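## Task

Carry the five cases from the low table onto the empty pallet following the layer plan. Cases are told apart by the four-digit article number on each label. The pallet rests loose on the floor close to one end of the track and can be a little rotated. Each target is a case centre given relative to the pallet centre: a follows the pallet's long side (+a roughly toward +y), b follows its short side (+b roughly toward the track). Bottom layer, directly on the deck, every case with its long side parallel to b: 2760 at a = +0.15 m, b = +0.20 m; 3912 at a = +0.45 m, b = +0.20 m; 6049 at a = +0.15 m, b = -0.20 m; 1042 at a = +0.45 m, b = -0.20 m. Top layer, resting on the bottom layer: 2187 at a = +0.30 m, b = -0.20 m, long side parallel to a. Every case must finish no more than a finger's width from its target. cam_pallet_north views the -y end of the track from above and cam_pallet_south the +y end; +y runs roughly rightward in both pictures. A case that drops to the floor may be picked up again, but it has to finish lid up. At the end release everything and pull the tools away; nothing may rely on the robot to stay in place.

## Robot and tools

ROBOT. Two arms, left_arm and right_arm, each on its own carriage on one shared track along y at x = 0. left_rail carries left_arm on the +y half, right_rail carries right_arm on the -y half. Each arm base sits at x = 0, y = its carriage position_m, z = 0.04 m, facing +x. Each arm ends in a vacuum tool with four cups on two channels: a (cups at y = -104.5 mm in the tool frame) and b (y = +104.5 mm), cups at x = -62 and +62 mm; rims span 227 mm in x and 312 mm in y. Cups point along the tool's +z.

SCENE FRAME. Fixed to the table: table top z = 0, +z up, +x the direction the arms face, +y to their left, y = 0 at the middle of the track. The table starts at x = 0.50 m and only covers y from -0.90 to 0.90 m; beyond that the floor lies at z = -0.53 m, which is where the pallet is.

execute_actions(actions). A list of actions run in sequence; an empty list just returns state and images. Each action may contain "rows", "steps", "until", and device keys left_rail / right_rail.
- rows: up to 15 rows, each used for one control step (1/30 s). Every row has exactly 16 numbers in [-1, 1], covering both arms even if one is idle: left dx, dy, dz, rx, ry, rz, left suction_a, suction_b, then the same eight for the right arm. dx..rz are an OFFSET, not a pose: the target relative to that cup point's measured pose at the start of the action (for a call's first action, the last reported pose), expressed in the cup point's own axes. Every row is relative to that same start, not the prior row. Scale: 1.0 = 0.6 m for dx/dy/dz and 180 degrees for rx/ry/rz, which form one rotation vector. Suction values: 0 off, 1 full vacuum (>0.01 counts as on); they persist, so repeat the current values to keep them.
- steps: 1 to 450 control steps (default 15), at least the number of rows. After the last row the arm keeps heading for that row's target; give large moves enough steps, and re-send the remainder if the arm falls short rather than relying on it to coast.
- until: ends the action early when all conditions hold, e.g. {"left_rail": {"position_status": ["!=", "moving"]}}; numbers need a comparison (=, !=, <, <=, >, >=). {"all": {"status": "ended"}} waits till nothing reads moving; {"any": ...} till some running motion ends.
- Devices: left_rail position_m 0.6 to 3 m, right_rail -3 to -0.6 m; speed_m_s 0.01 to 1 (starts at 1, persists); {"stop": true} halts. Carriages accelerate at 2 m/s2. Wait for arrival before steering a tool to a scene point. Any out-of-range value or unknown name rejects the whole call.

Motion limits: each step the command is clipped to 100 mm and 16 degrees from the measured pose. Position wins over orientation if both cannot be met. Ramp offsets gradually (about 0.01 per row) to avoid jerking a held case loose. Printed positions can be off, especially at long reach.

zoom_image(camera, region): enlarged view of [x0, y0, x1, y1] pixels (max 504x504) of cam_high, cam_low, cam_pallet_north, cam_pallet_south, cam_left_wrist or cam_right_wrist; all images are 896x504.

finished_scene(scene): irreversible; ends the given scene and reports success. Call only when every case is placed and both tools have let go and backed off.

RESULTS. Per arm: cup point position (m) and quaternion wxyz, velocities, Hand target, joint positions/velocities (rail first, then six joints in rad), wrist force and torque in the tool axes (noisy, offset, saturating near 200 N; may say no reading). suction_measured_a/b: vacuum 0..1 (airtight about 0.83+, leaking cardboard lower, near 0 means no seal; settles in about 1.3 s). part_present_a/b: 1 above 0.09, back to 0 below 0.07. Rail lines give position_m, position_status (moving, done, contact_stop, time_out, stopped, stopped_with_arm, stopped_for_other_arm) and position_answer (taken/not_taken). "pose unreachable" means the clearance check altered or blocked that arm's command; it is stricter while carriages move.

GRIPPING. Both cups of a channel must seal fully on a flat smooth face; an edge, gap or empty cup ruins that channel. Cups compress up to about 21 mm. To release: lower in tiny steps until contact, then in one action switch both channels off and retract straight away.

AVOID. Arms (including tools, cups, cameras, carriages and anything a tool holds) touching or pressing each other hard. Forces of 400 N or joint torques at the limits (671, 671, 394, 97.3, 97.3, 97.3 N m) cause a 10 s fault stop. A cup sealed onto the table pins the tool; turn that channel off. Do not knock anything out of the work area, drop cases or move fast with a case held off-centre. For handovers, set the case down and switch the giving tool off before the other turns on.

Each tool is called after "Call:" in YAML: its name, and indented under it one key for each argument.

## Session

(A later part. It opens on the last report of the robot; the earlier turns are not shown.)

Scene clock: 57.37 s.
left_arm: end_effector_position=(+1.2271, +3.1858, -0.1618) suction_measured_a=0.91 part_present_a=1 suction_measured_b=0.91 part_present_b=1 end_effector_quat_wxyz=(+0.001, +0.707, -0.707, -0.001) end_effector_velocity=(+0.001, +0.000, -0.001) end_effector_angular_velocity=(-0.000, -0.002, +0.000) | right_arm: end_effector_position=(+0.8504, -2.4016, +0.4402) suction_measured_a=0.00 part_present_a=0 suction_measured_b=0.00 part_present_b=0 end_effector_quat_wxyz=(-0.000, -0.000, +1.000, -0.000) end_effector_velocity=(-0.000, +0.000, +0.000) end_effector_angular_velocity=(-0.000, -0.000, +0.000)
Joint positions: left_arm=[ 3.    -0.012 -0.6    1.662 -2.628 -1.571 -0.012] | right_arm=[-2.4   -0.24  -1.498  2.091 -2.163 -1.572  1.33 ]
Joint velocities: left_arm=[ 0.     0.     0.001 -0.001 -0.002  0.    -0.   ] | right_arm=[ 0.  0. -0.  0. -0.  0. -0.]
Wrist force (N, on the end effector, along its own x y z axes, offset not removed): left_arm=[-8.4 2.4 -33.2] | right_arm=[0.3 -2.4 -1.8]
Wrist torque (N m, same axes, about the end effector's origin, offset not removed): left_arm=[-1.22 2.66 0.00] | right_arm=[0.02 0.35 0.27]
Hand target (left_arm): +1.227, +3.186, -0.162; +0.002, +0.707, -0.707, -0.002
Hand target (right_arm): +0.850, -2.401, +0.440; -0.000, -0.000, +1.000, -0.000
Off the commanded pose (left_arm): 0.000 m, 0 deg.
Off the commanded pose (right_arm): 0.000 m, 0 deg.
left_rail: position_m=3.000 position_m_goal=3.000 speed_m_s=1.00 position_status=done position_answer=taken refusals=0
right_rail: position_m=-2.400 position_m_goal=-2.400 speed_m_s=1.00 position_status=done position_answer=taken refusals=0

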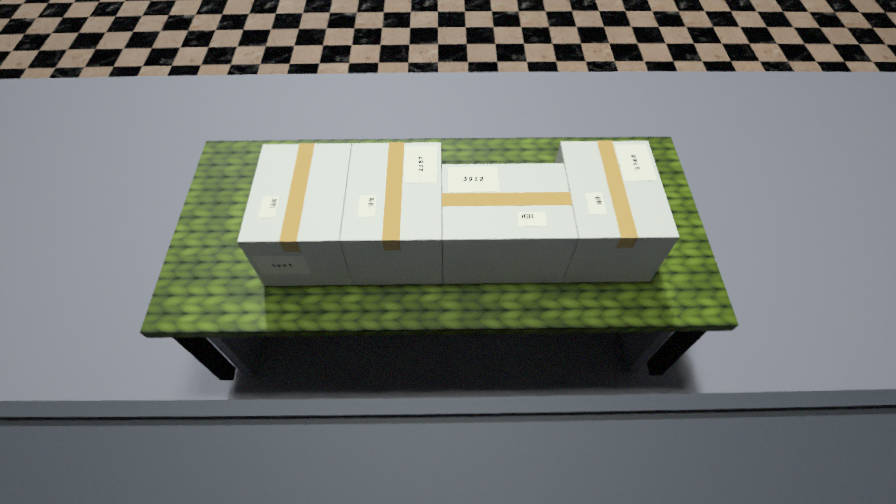

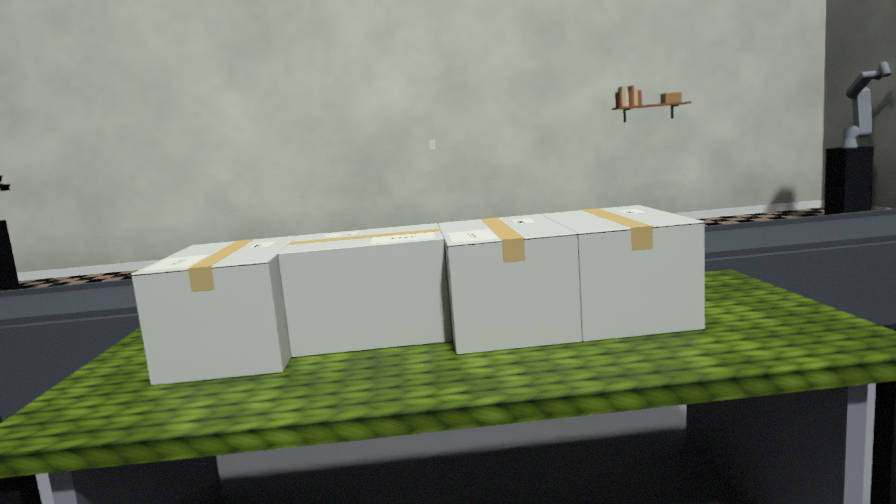

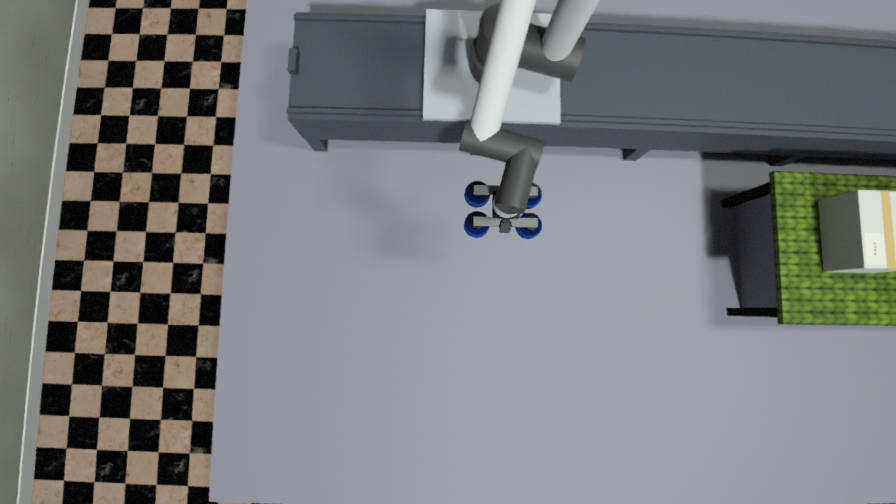

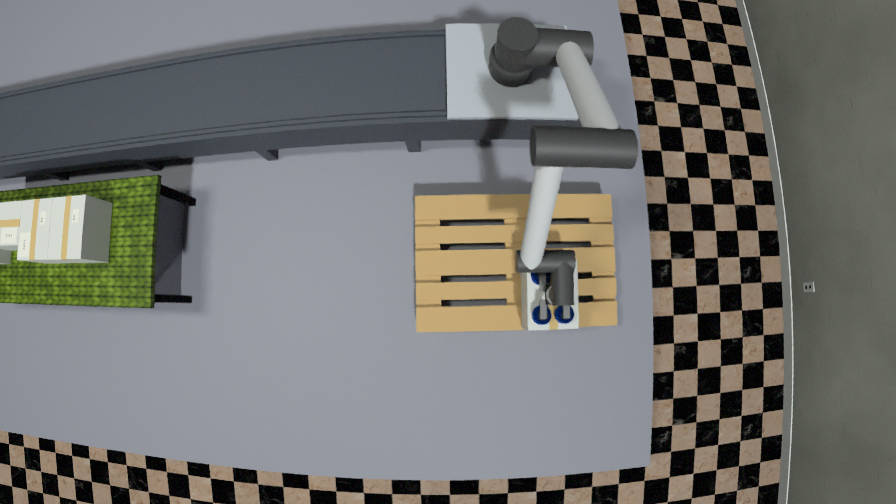

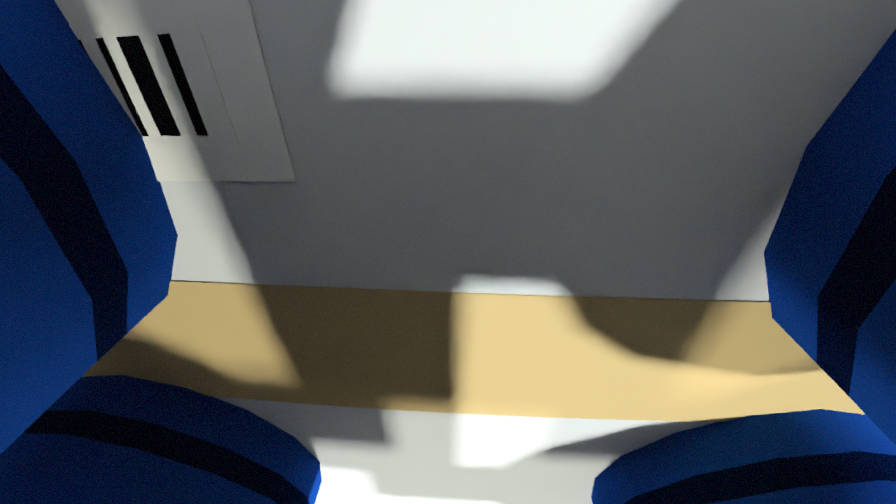

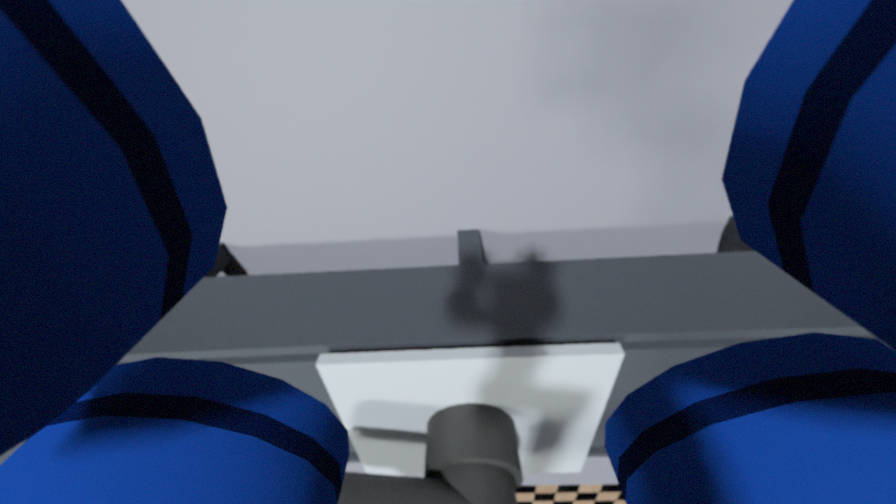

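Call:
execute_actions:
  actions:
    - {"rows":[[0,0,0,0,0,0,0,0,0,0,0,0,0,0,0,0],[0,0,-0.003,0,0,0,0,0,0,0,0,0,0,0,0,0],[0,0,-0.007,0,0,0,0,0,0,0,0,0,0,0,0,0],[0,0,-0.012,0,0,0,0,0,0,0,0,0,0,0,0,0],[0,0,-0.018,0,0,0,0,0,0,0,0,0,0,0,0,0],[0,0,-0.025,0,0,0,0,0,0,0,0,0,0,0,0,0],[0,0,-0.033,0,0,0,0,0,0,0,0,0,0,0,0,0],[0,0,-0.045,0,0,0,0,0,0,0,0,0,0,0,0,0],[0,0,-0.06,0,0,0,0,0,0,0,0,0,0,0,0,0],[0,0,-0.09,0,0,0,0,0,0,0,0,0,0,0,0,0]],"steps":17}
    - {"left_rail":{"position_m":0.7},"rows":[[0.798,0.638,-0.67,0,0,0,0,0,0,0,0,0,0,0,0,0]],"steps":110,"until":{"all":{"status":"ended"}}}

Call:
zoom_image:
  camera: "cam_pallet_south"
  region: [480, 180, 640, 340]

Scene clock: 67.67 s.
left_arm: end_effector_position=(+0.8446, +0.4077, +0.2887) suction_measured_a=0.00 part_present_a=0 suction_measured_b=0.00 part_present_b=0 end_effector_quat_wxyz=(+0.001, +0.707, -0.707, -0.002) end_effector_velocity=(+0.000, +0.001, +0.001) end_effector_angular_velocity=(-0.000, -0.000, +0.001) | right_arm: end_effector_position=(+0.8504, -2.4016, +0.4402) suction_measured_a=0.00 part_present_a=0 suction_measured_b=0.00 part_present_b=0 end_effector_quat_wxyz=(-0.000, -0.000, +1.000, -0.000) end_effector_velocity=(+0.000, -0.000, -0.000) end_effector_angular_velocity=(+0.000, +0.000, -0.000)
Joint positions: left_arm=[ 0.7   -0.56  -1.317  2.138 -2.386 -1.572 -0.559] | right_arm=[-2.4   -0.24  -1.498  2.091 -2.163 -1.572  1.33 ]
Joint velocities: left_arm=[ 0.     0.001 -0.001 -0.     0.     0.    -0.   ] | right_arm=[ 0. -0.  0. -0.  0. -0.  0.]
Wrist force (N, on the end effector, along its own x y z axes, offset not removed): left_arm=[-0.6 2.3 8.4] | right_arm=[5.5 -0.1 -1.8]
Wrist torque (N m, same axes, about the end effector's origin, offset not removed): left_arm=[0.50 0.41 0.12] | right_arm=[0.52 -0.24 0.43]
Hand target (left_arm): +0.845, +0.408, +0.289; +0.001, +0.707, -0.707, -0.002
Hand target (right_arm): +0.850, -2.401, +0.440; -0.000, -0.000, +1.000, -0.000
Off the commanded pose (left_arm): 0.002 m, 0 deg.
Off the commanded pose (right_arm): 0.000 m, 0 deg.
left_rail: position_m=0.700 position_m_goal=0.700 speed_m_s=1.00 position_status=done position_answer=taken refusals=0
right_rail: position_m=-2.400 position_m_goal=-2.400 speed_m_s=1.00 position_status=done position_answer=taken refusals=0

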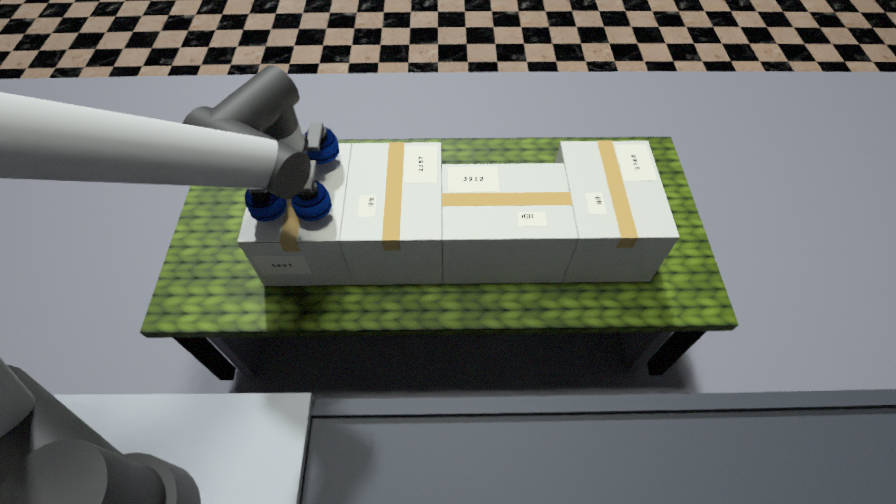

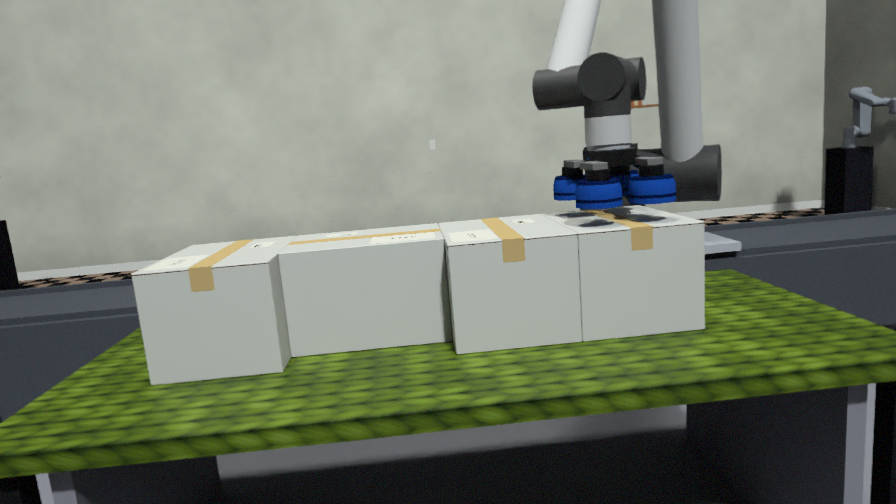

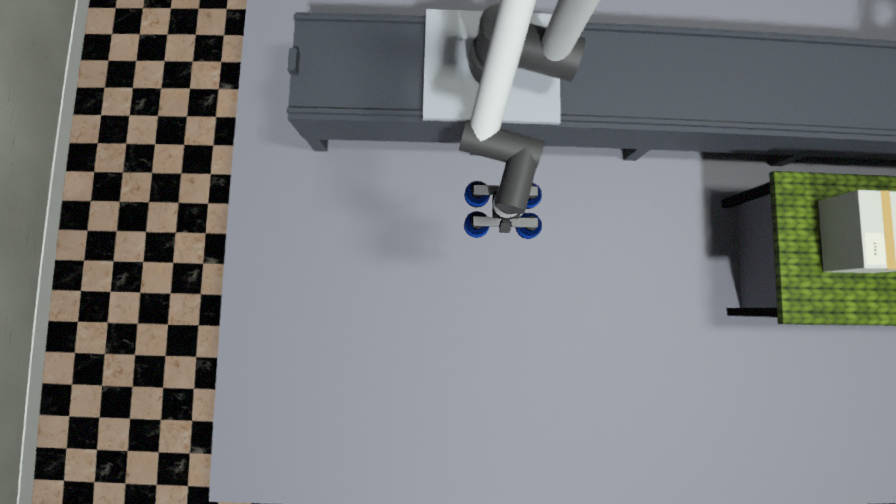

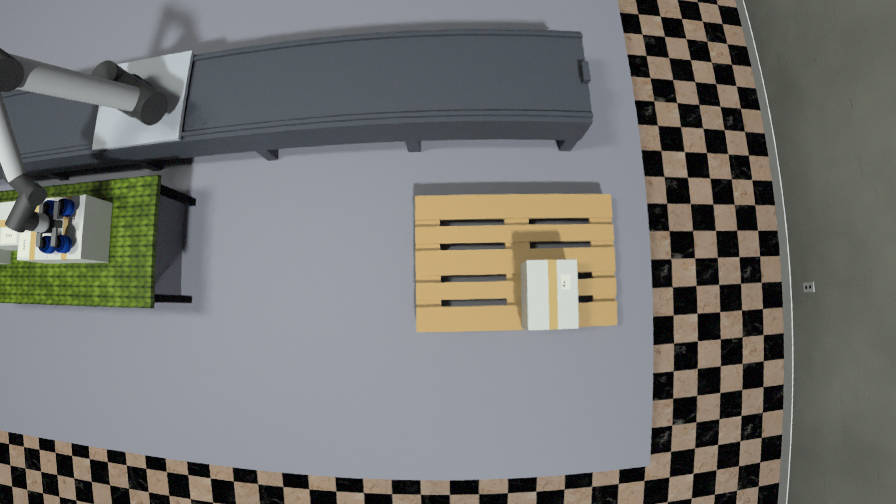

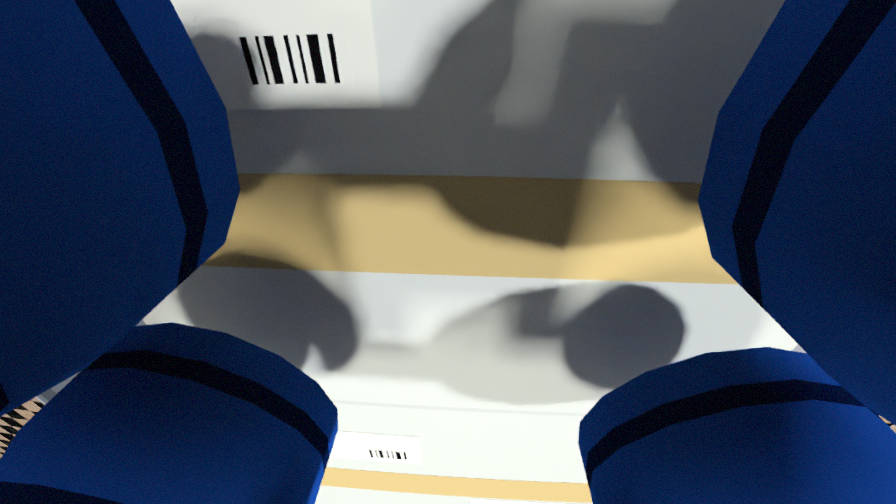

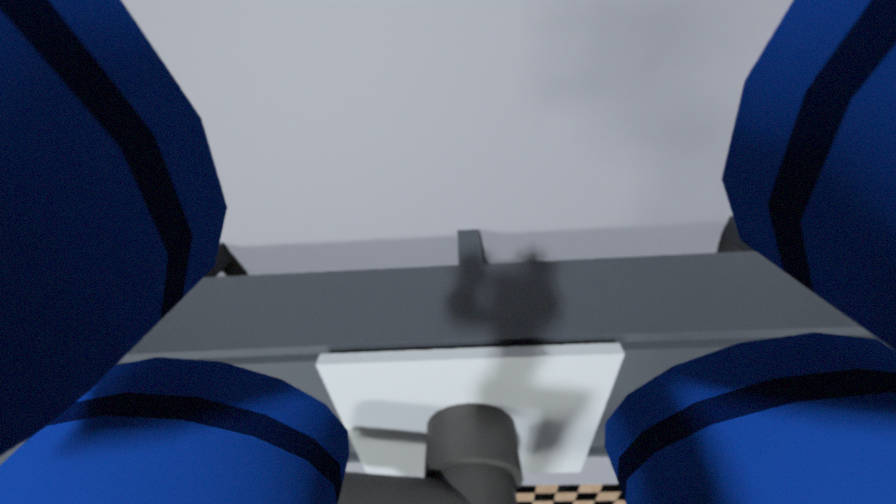

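Region (480, 180, 640, 340) of cam_pallet_south's 896x504 image, scaled by 3.150, with more detail than that image has.

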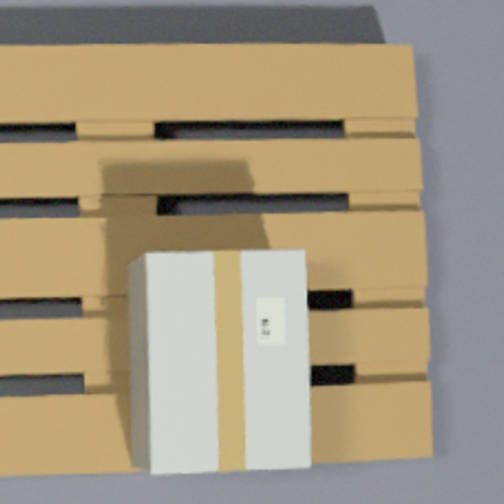

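Call:
execute_actions:
  actions:
    - {"rows":[[0,0,0.03,0,0,0,1,1,0,0,0,0,0,0,0,0],[0,0,0.06,0,0,0,1,1,0,0,0,0,0,0,0,0],[0,0,0.088,0,0,0,1,1,0,0,0,0,0,0,0,0]],"steps":30}
    - {"rows":[[0,0,-0.015,0,0,0,1,1,0,0,0,0,0,0,0,0],[0,0,-0.03,0,0,0,1,1,0,0,0,0,0,0,0,0],[0,0,-0.05,0,0,0,1,1,0,0,0,0,0,0,0,0]],"steps":10}
    - {"left_rail":{"position_m":3.0},"rows":[[-0.03,0,-0.01,0,0,0,1,1,0,0,0,0,0,0,0,0],[-0.07,0,-0.01,0,0,0,1,1,0,0,0,0,0,0,0,0],[-0.4,0,-0.01,0,0,0,1,1,0,0,0,0,0,0,0,0]],"steps":28}
    - {"rows":[[-0.895,-0.634,0.23,0,0,0,1,1,0,0,0,0,0,0,0,0]],"steps":90,"until":{"all":{"status":"ended"}}}

Scene clock: 79.80 s.
left_arm: end_effector_position=(+1.2254, +3.4826, +0.1297) suction_measured_a=0.91 part_present_a=1 suction_measured_b=0.91 part_present_b=1 end_effector_quat_wxyz=(+0.002, +0.707, -0.707, -0.001) end_effector_velocity=(+0.003, -0.007, -0.001) end_effector_angular_velocity=(-0.013, -0.002, -0.003) | right_arm: end_effector_position=(+0.8504, -2.4016, +0.4402) suction_measured_a=0.00 part_present_a=0 suction_measured_b=0.00 part_present_b=0 end_effector_quat_wxyz=(-0.000, -0.000, +1.000, -0.000) end_effector_velocity=(+0.000, -0.000, -0.000) end_effector_angular_velocity=(+0.000, +0.000, -0.000)
Joint positions: left_arm=[ 3.     0.222 -0.808  1.528 -2.286 -1.571  0.222] | right_arm=[-2.4   -0.24  -1.498  2.091 -2.163 -1.572  1.33 ]
Joint velocities: left_arm=[ 0.    -0.003  0.002 -0.003  0.002 -0.013  0.   ] | right_arm=[ 0. -0.  0. -0.  0. -0. -0.]
Wrist force (N, on the end effector, along its own x y z axes, offset not removed): left_arm=[-1.5 2.5 -24.3] | right_arm=[-4.3 -0.2 4.4]
Wrist torque (N m, same axes, about the end effector's origin, offset not removed): left_arm=[2.53 -0.05 -0.20] | right_arm=[0.40 0.84 0.24]
Hand target (left_arm): +1.226, +3.483, +0.130; +0.002, +0.707, -0.707, -0.001
Hand target (right_arm): +0.850, -2.401, +0.440; -0.000, -0.000, +1.000, -0.000
Off the commanded pose (left_arm): 0.001 m, 0 deg.
Off the commanded pose (right_arm): 0.000 m, 0 deg.
left_rail: position_m=3.000 position_m_goal=3.000 speed_m_s=1.00 position_status=done position_answer=taken refusals=0
right_rail: position_m=-2.400 position_m_goal=-2.400 speed_m_s=1.00 position_status=done position_answer=taken refusals=0

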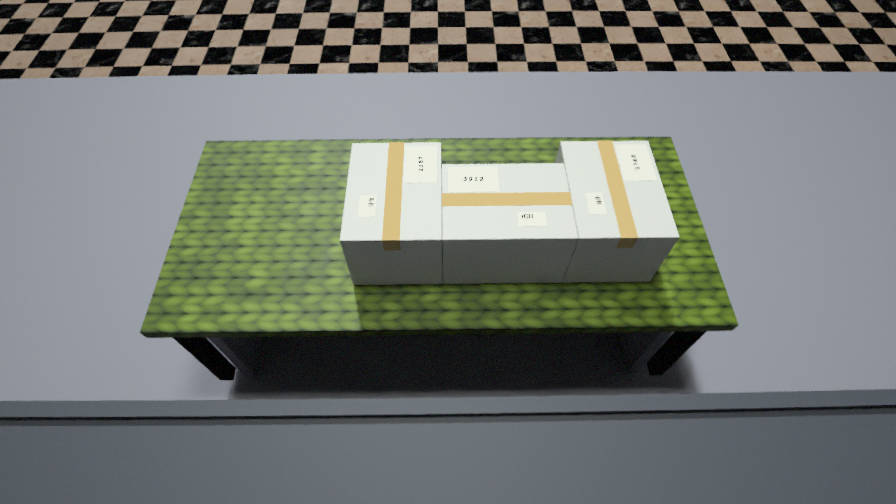

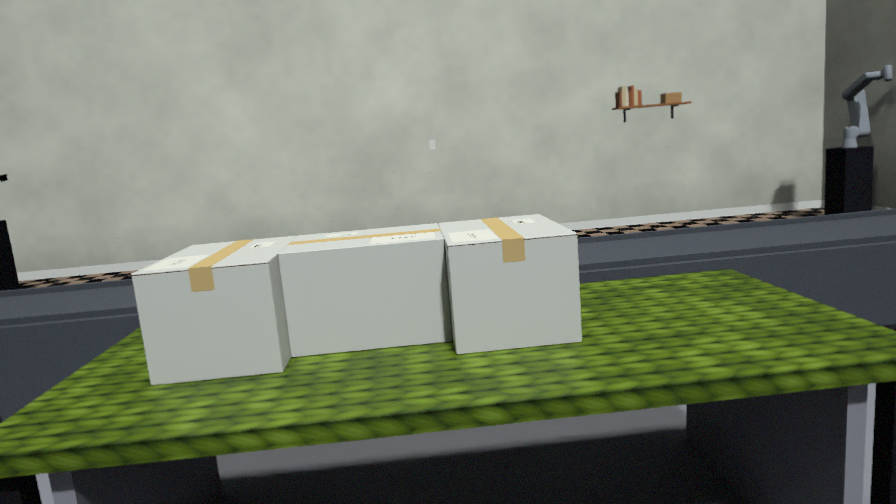

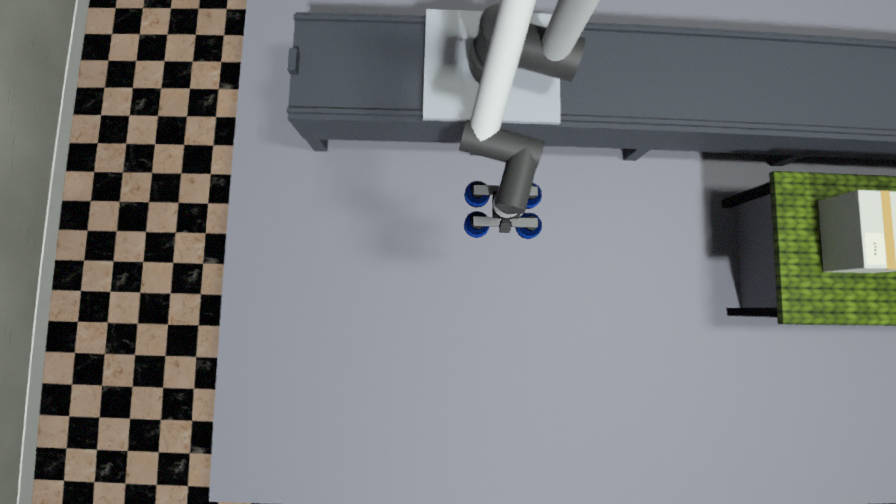

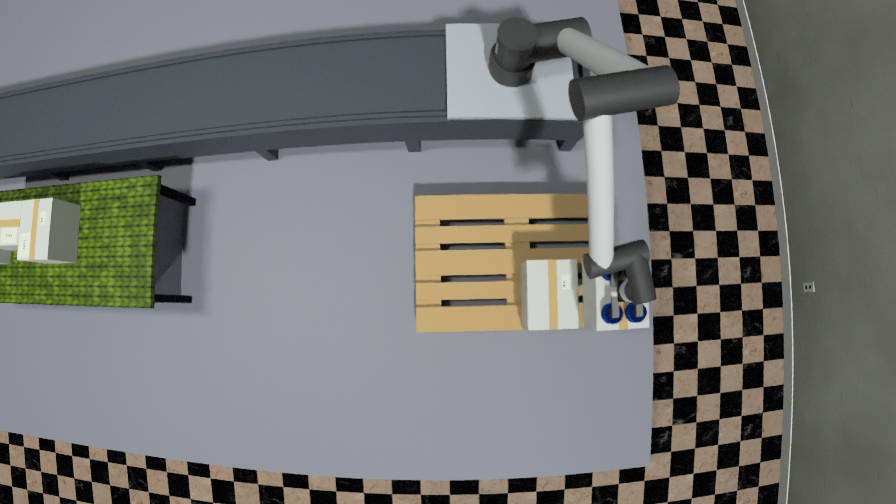

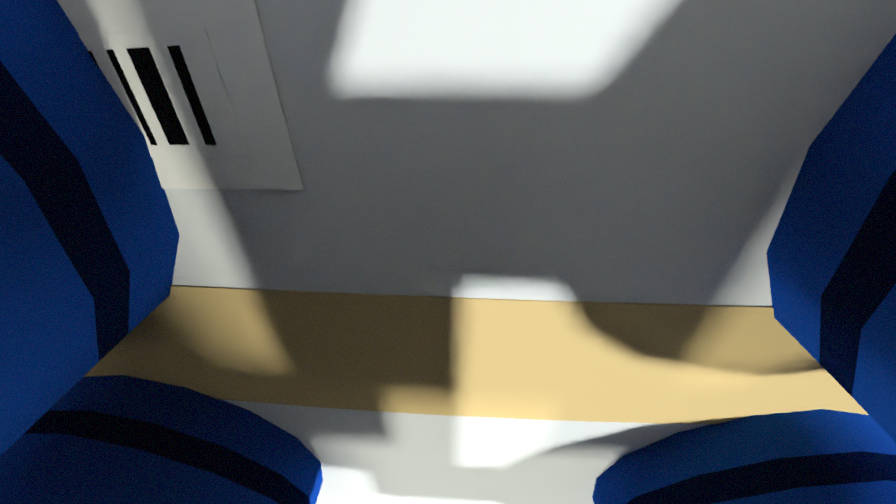

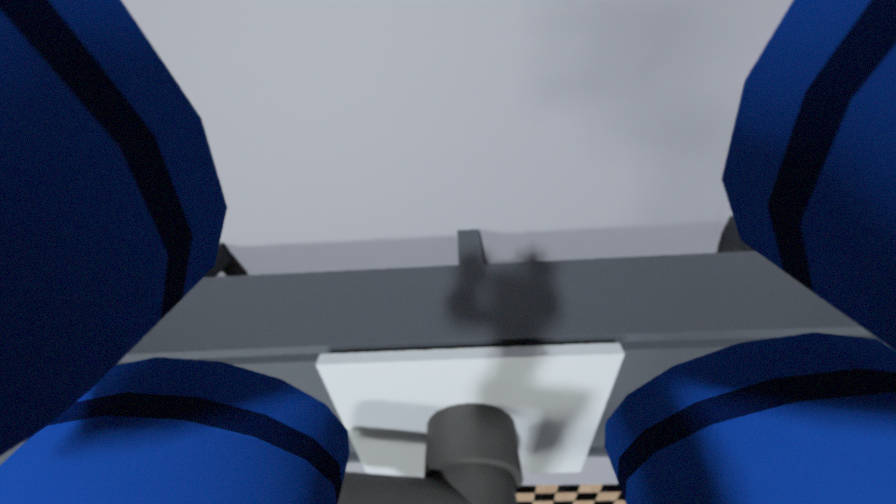

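Call:
execute_actions:
  actions:
    - {"rows":[[-0.006,0,0.05,0,0,0,1,1,0,0,0,0,0,0,0,0],[-0.006,0,0.1,0,0,0,1,1,0,0,0,0,0,0,0,0],[-0.006,0,0.485,0,0,0,1,1,0,0,0,0,0,0,0,0]],"steps":36}

Call:
zoom_image:
  camera: "cam_pallet_south"
  region: [500, 240, 660, 340]

Scene clock: 85.00 s.
left_arm: end_effector_position=(+1.2246, +3.4861, -0.1610) suction_measured_a=0.91 part_present_a=1 suction_measured_b=0.91 part_present_b=1 end_effector_quat_wxyz=(+0.002, +0.707, -0.707, -0.001) end_effector_velocity=(+0.000, +0.000, -0.001) end_effector_angular_velocity=(-0.000, +0.000, -0.000) | right_arm: end_effector_position=(+0.8504, -2.4016, +0.4402) suction_measured_a=0.00 part_present_a=0 suction_measured_b=0.00 part_present_b=0 end_effector_quat_wxyz=(-0.000, -0.000, +1.000, -0.000) end_effector_velocity=(+0.000, -0.000, -0.000) end_effector_angular_velocity=(+0.000, +0.000, -0.000)
Joint positions: left_arm=[ 3.     0.225 -0.554  1.525 -2.538 -1.571  0.225] | right_arm=[-2.4   -0.24  -1.498  2.091 -2.163 -1.572  1.33 ]
Joint velocities: left_arm=[ 0.     0.     0.002 -0.001 -0.    -0.     0.   ] | right_arm=[ 0. -0.  0. -0. -0.  0. -0.]
Wrist force (N, on the end effector, along its own x y z axes, offset not removed): left_arm=[-0.8 5.2 -21.6] | right_arm=[-1.5 0.1 3.4]
Wrist torque (N m, same axes, about the end effector's origin, offset not removed): left_arm=[3.45 0.39 -0.23] | right_arm=[0.18 0.19 0.41]
Hand target (left_arm): +1.225, +3.486, -0.161; +0.002, +0.707, -0.707, -0.001
Hand target (right_arm): +0.850, -2.401, +0.440; -0.000, -0.000, +1.000, -0.000
Off the commanded pose (left_arm): 0.001 m, 0 deg.
Off the commanded pose (right_arm): 0.000 m, 0 deg.
left_rail: position_m=3.000 position_m_goal=3.000 speed_m_s=1.00 position_status=done position_answer=taken refusals=0
right_rail: position_m=-2.400 position_m_goal=-2.400 speed_m_s=1.00 position_status=done position_answer=taken refusals=0

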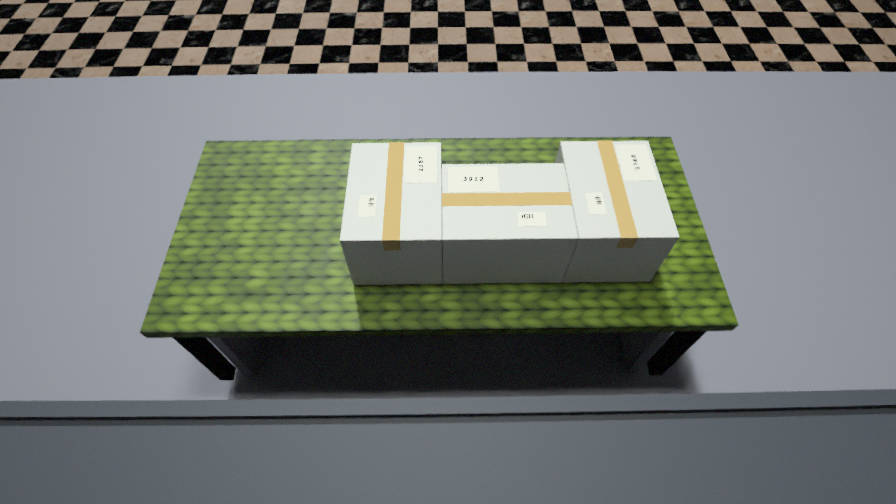

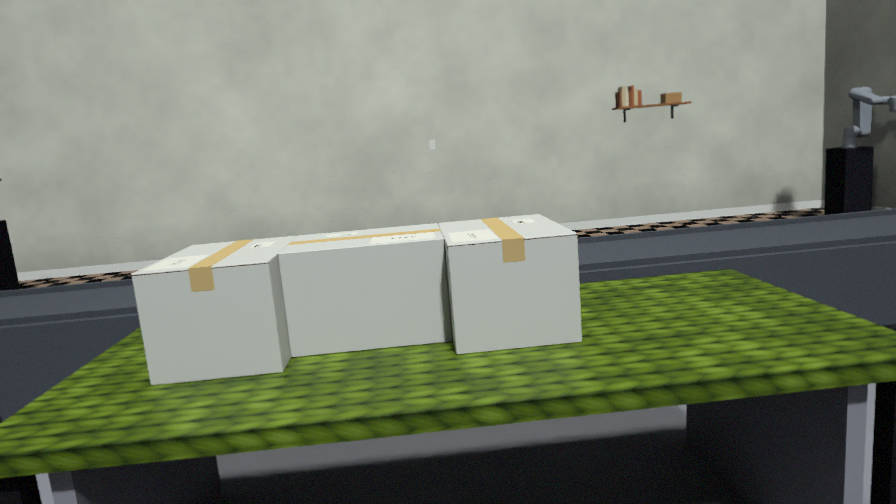

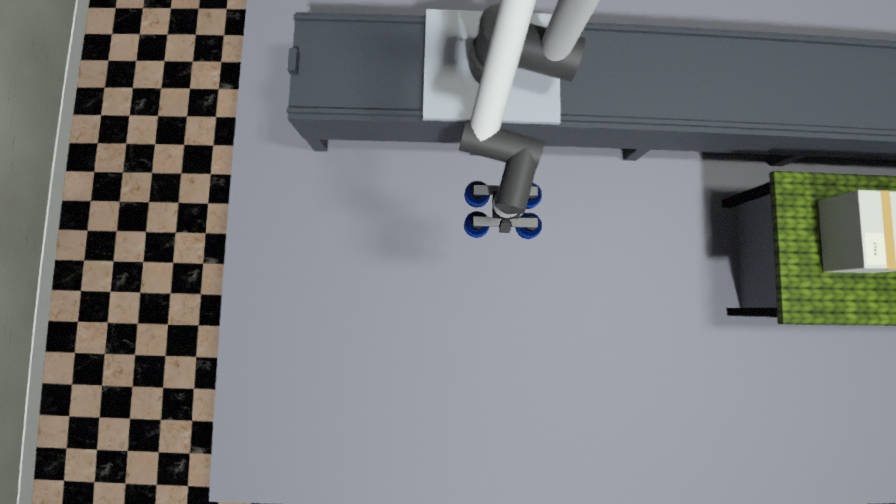

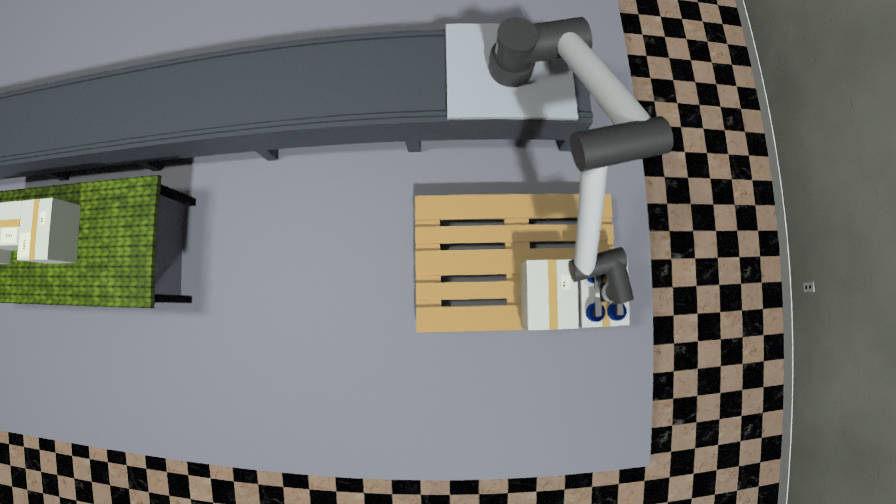

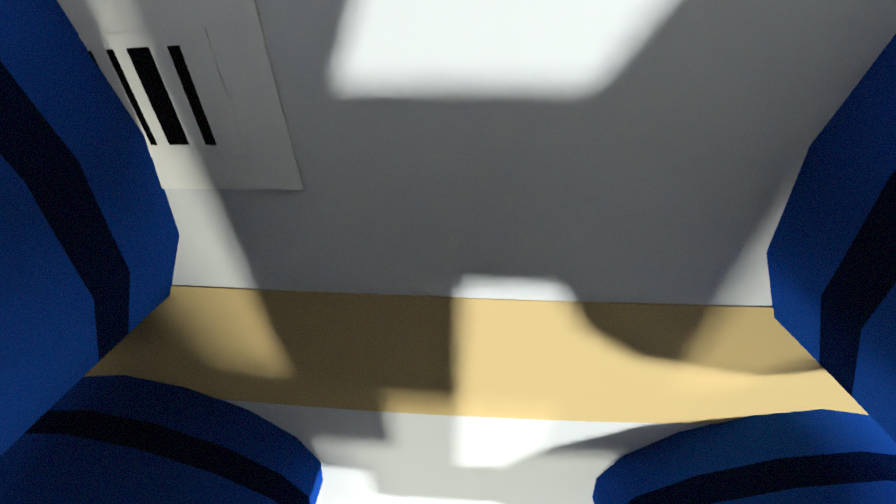

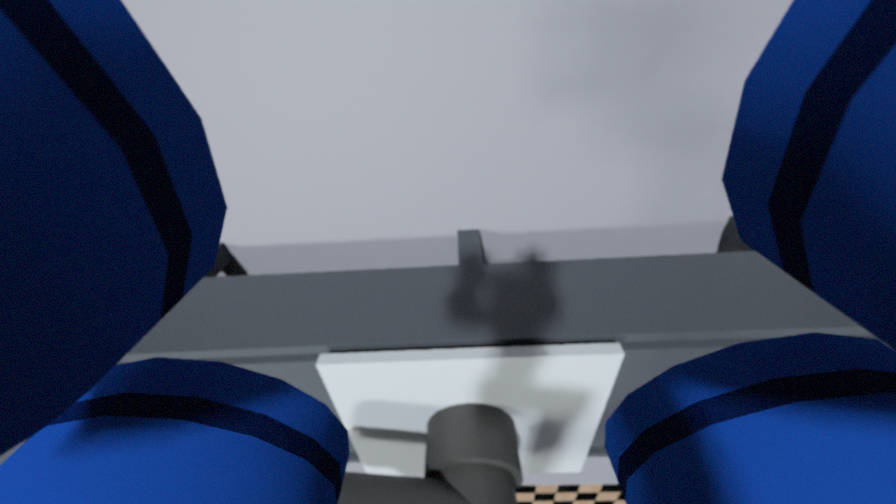

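Region (500, 240, 660, 340) of cam_pallet_south's 896x504 image, scaled by 3.150, with more detail than that image has; it fills the top 315 rows of this view, and the rest is white.

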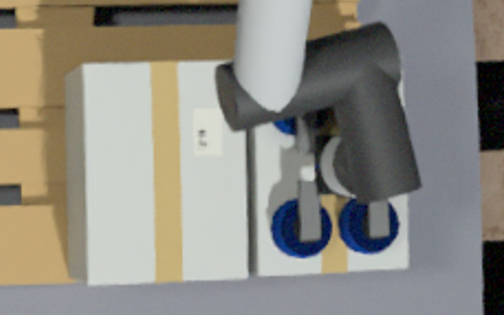

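Call:
execute_actions:
  actions:
    - {"rows":[[0,0,0.003,0,0,0,1,1,0,0,0,0,0,0,0,0]],"steps":7}
    - {"rows":[[0,0,0,0,0,0,0,0,0,0,0,0,0,0,0,0],[0,0,-0.003,0,0,0,0,0,0,0,0,0,0,0,0,0],[0,0,-0.007,0,0,0,0,0,0,0,0,0,0,0,0,0],[0,0,-0.012,0,0,0,0,0,0,0,0,0,0,0,0,0],[0,0,-0.018,0,0,0,0,0,0,0,0,0,0,0,0,0],[0,0,-0.025,0,0,0,0,0,0,0,0,0,0,0,0,0],[0,0,-0.033,0,0,0,0,0,0,0,0,0,0,0,0,0],[0,0,-0.045,0,0,0,0,0,0,0,0,0,0,0,0,0],[0,0,-0.06,0,0,0,0,0,0,0,0,0,0,0,0,0],[0,0,-0.09,0,0,0,0,0,0,0,0,0,0,0,0,0]],"steps":17}
    - {"left_rail":{"position_m":0.6},"rows":[[0.8,0.3,-0.69,0,0,0,0,0,0,0,0,0,0,0,0,0]],"steps":50}
    - {"rows":[[0.802,0.334,0,0,0,0,0,0,0,0,0,0,0,0,0,0]],"steps":42}

Scene clock: 96.67 s.
left_arm: end_effector_position=(+0.8448, +0.1284, +0.2999) suction_measured_a=0.00 part_present_a=0 suction_measured_b=0.00 part_present_b=0 end_effector_quat_wxyz=(+0.001, +0.707, -0.707, -0.002) end_effector_velocity=(-0.002, -0.009, +0.000) end_effector_angular_velocity=(+0.001, -0.000, +0.001) | right_arm: end_effector_position=(+0.8504, -2.4016, +0.4402) suction_measured_a=0.00 part_present_a=0 suction_measured_b=0.00 part_present_b=0 end_effector_quat_wxyz=(-0.000, -0.000, +1.000, -0.000) end_effector_velocity=(-0.000, +0.000, +0.000) end_effector_angular_velocity=(-0.000, -0.000, +0.000)
Joint positions: left_arm=[ 0.6   -0.718 -1.258  2.028 -2.337 -1.572 -0.717] | right_arm=[-2.4   -0.24  -1.498  2.091 -2.163 -1.572  1.33 ]
Joint velocities: left_arm=[ 0.    -0.009  0.002 -0.003  0.001  0.001 -0.01 ] | right_arm=[ 0.  0. -0.  0. -0.  0. -0.]
Wrist force (N, on the end effector, along its own x y z axes, offset not removed): left_arm=[-5.2 -1.5 11.3] | right_arm=[2.3 -1.4 1.9]
Wrist torque (N m, same axes, about the end effector's origin, offset not removed): left_arm=[0.13 1.07 -0.30] | right_arm=[0.07 0.07 0.32]
Hand target (left_arm): +0.844, +0.127, +0.300; +0.001, +0.707, -0.707, -0.002
Hand target (right_arm): +0.850, -2.401, +0.440; -0.000, -0.000, +1.000, -0.000
Off the commanded pose (left_arm): 0.002 m, 0 deg.
Off the commanded pose (right_arm): 0.000 m, 0 deg.
left_rail: position_m=0.600 position_m_goal=0.600 speed_m_s=1.00 position_status=done position_answer=taken refusals=0
right_rail: position_m=-2.400 position_m_goal=-2.400 speed_m_s=1.00 position_status=done position_answer=taken refusals=0

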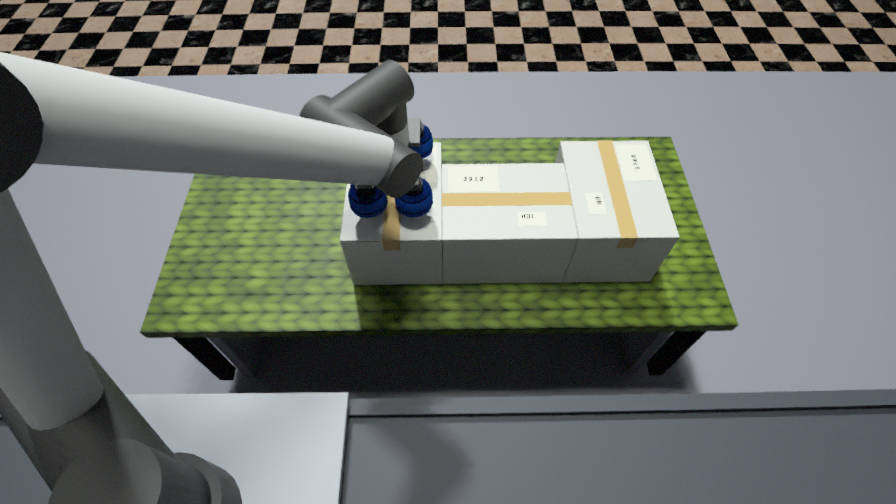

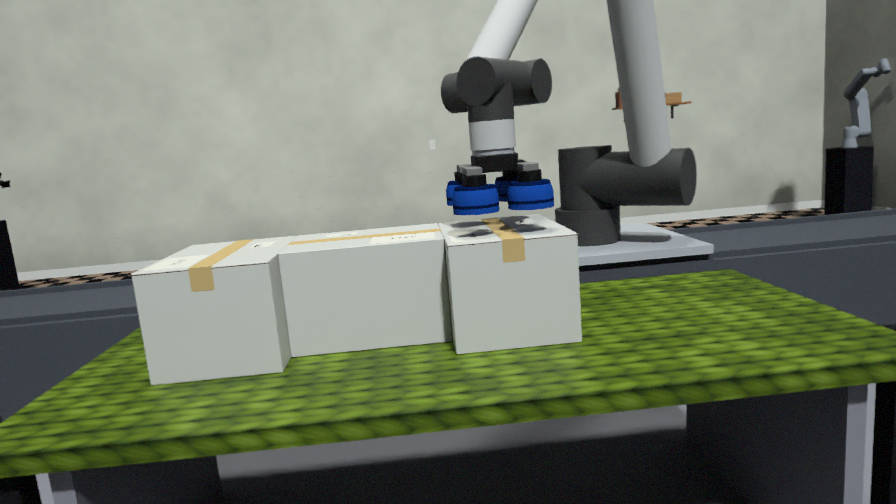

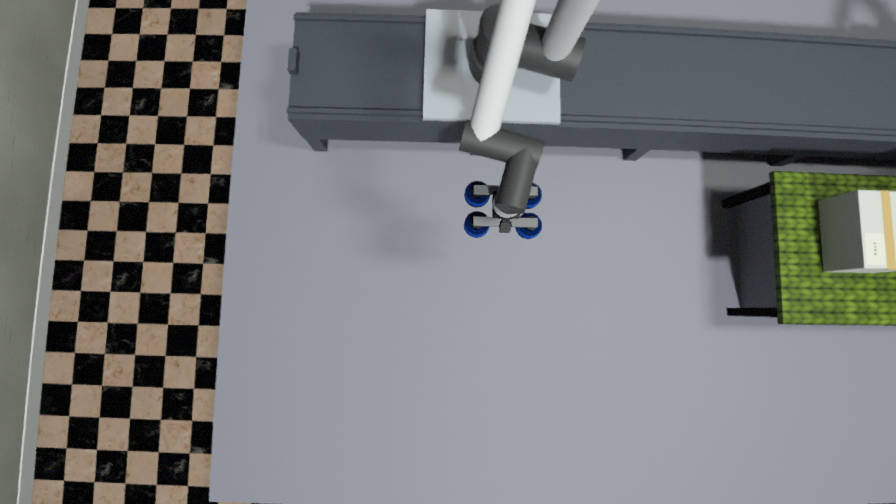

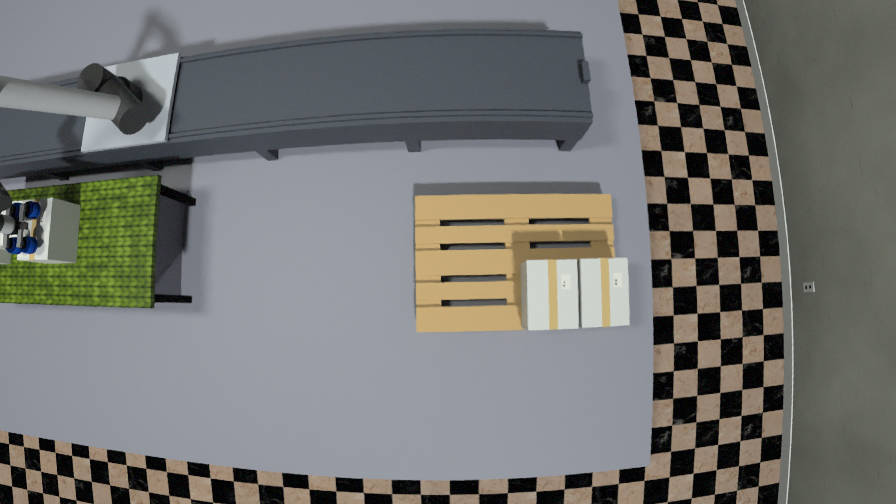

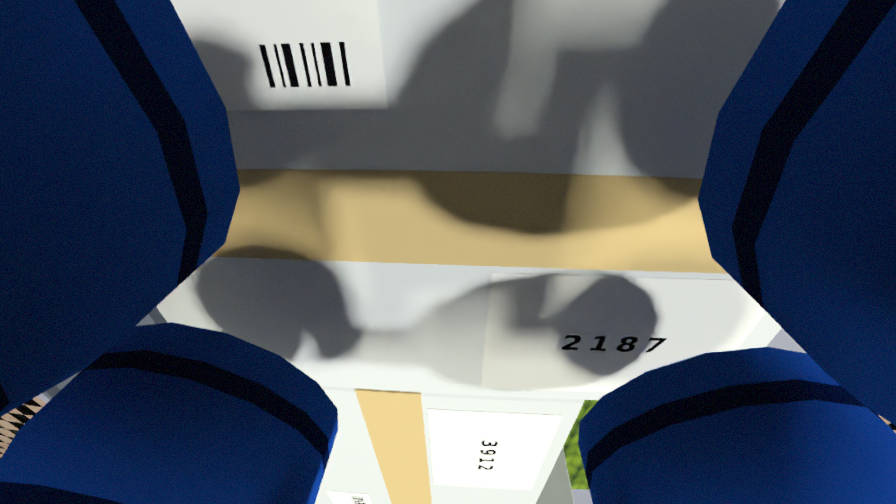

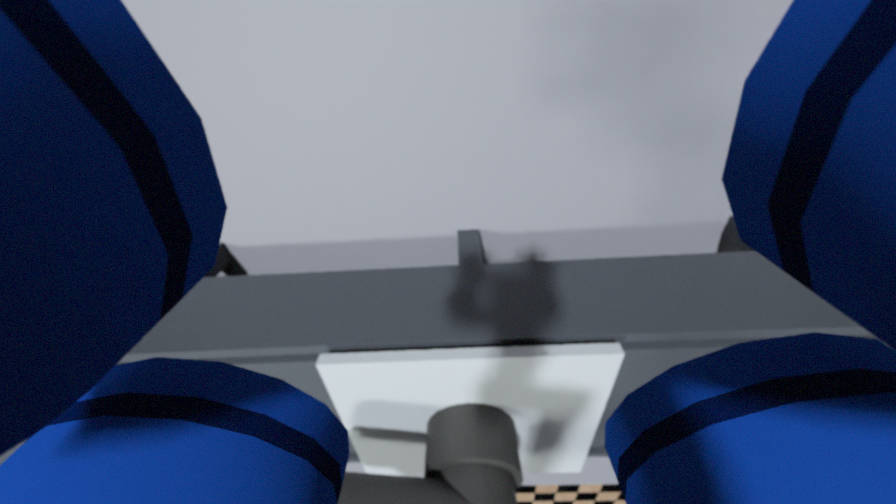

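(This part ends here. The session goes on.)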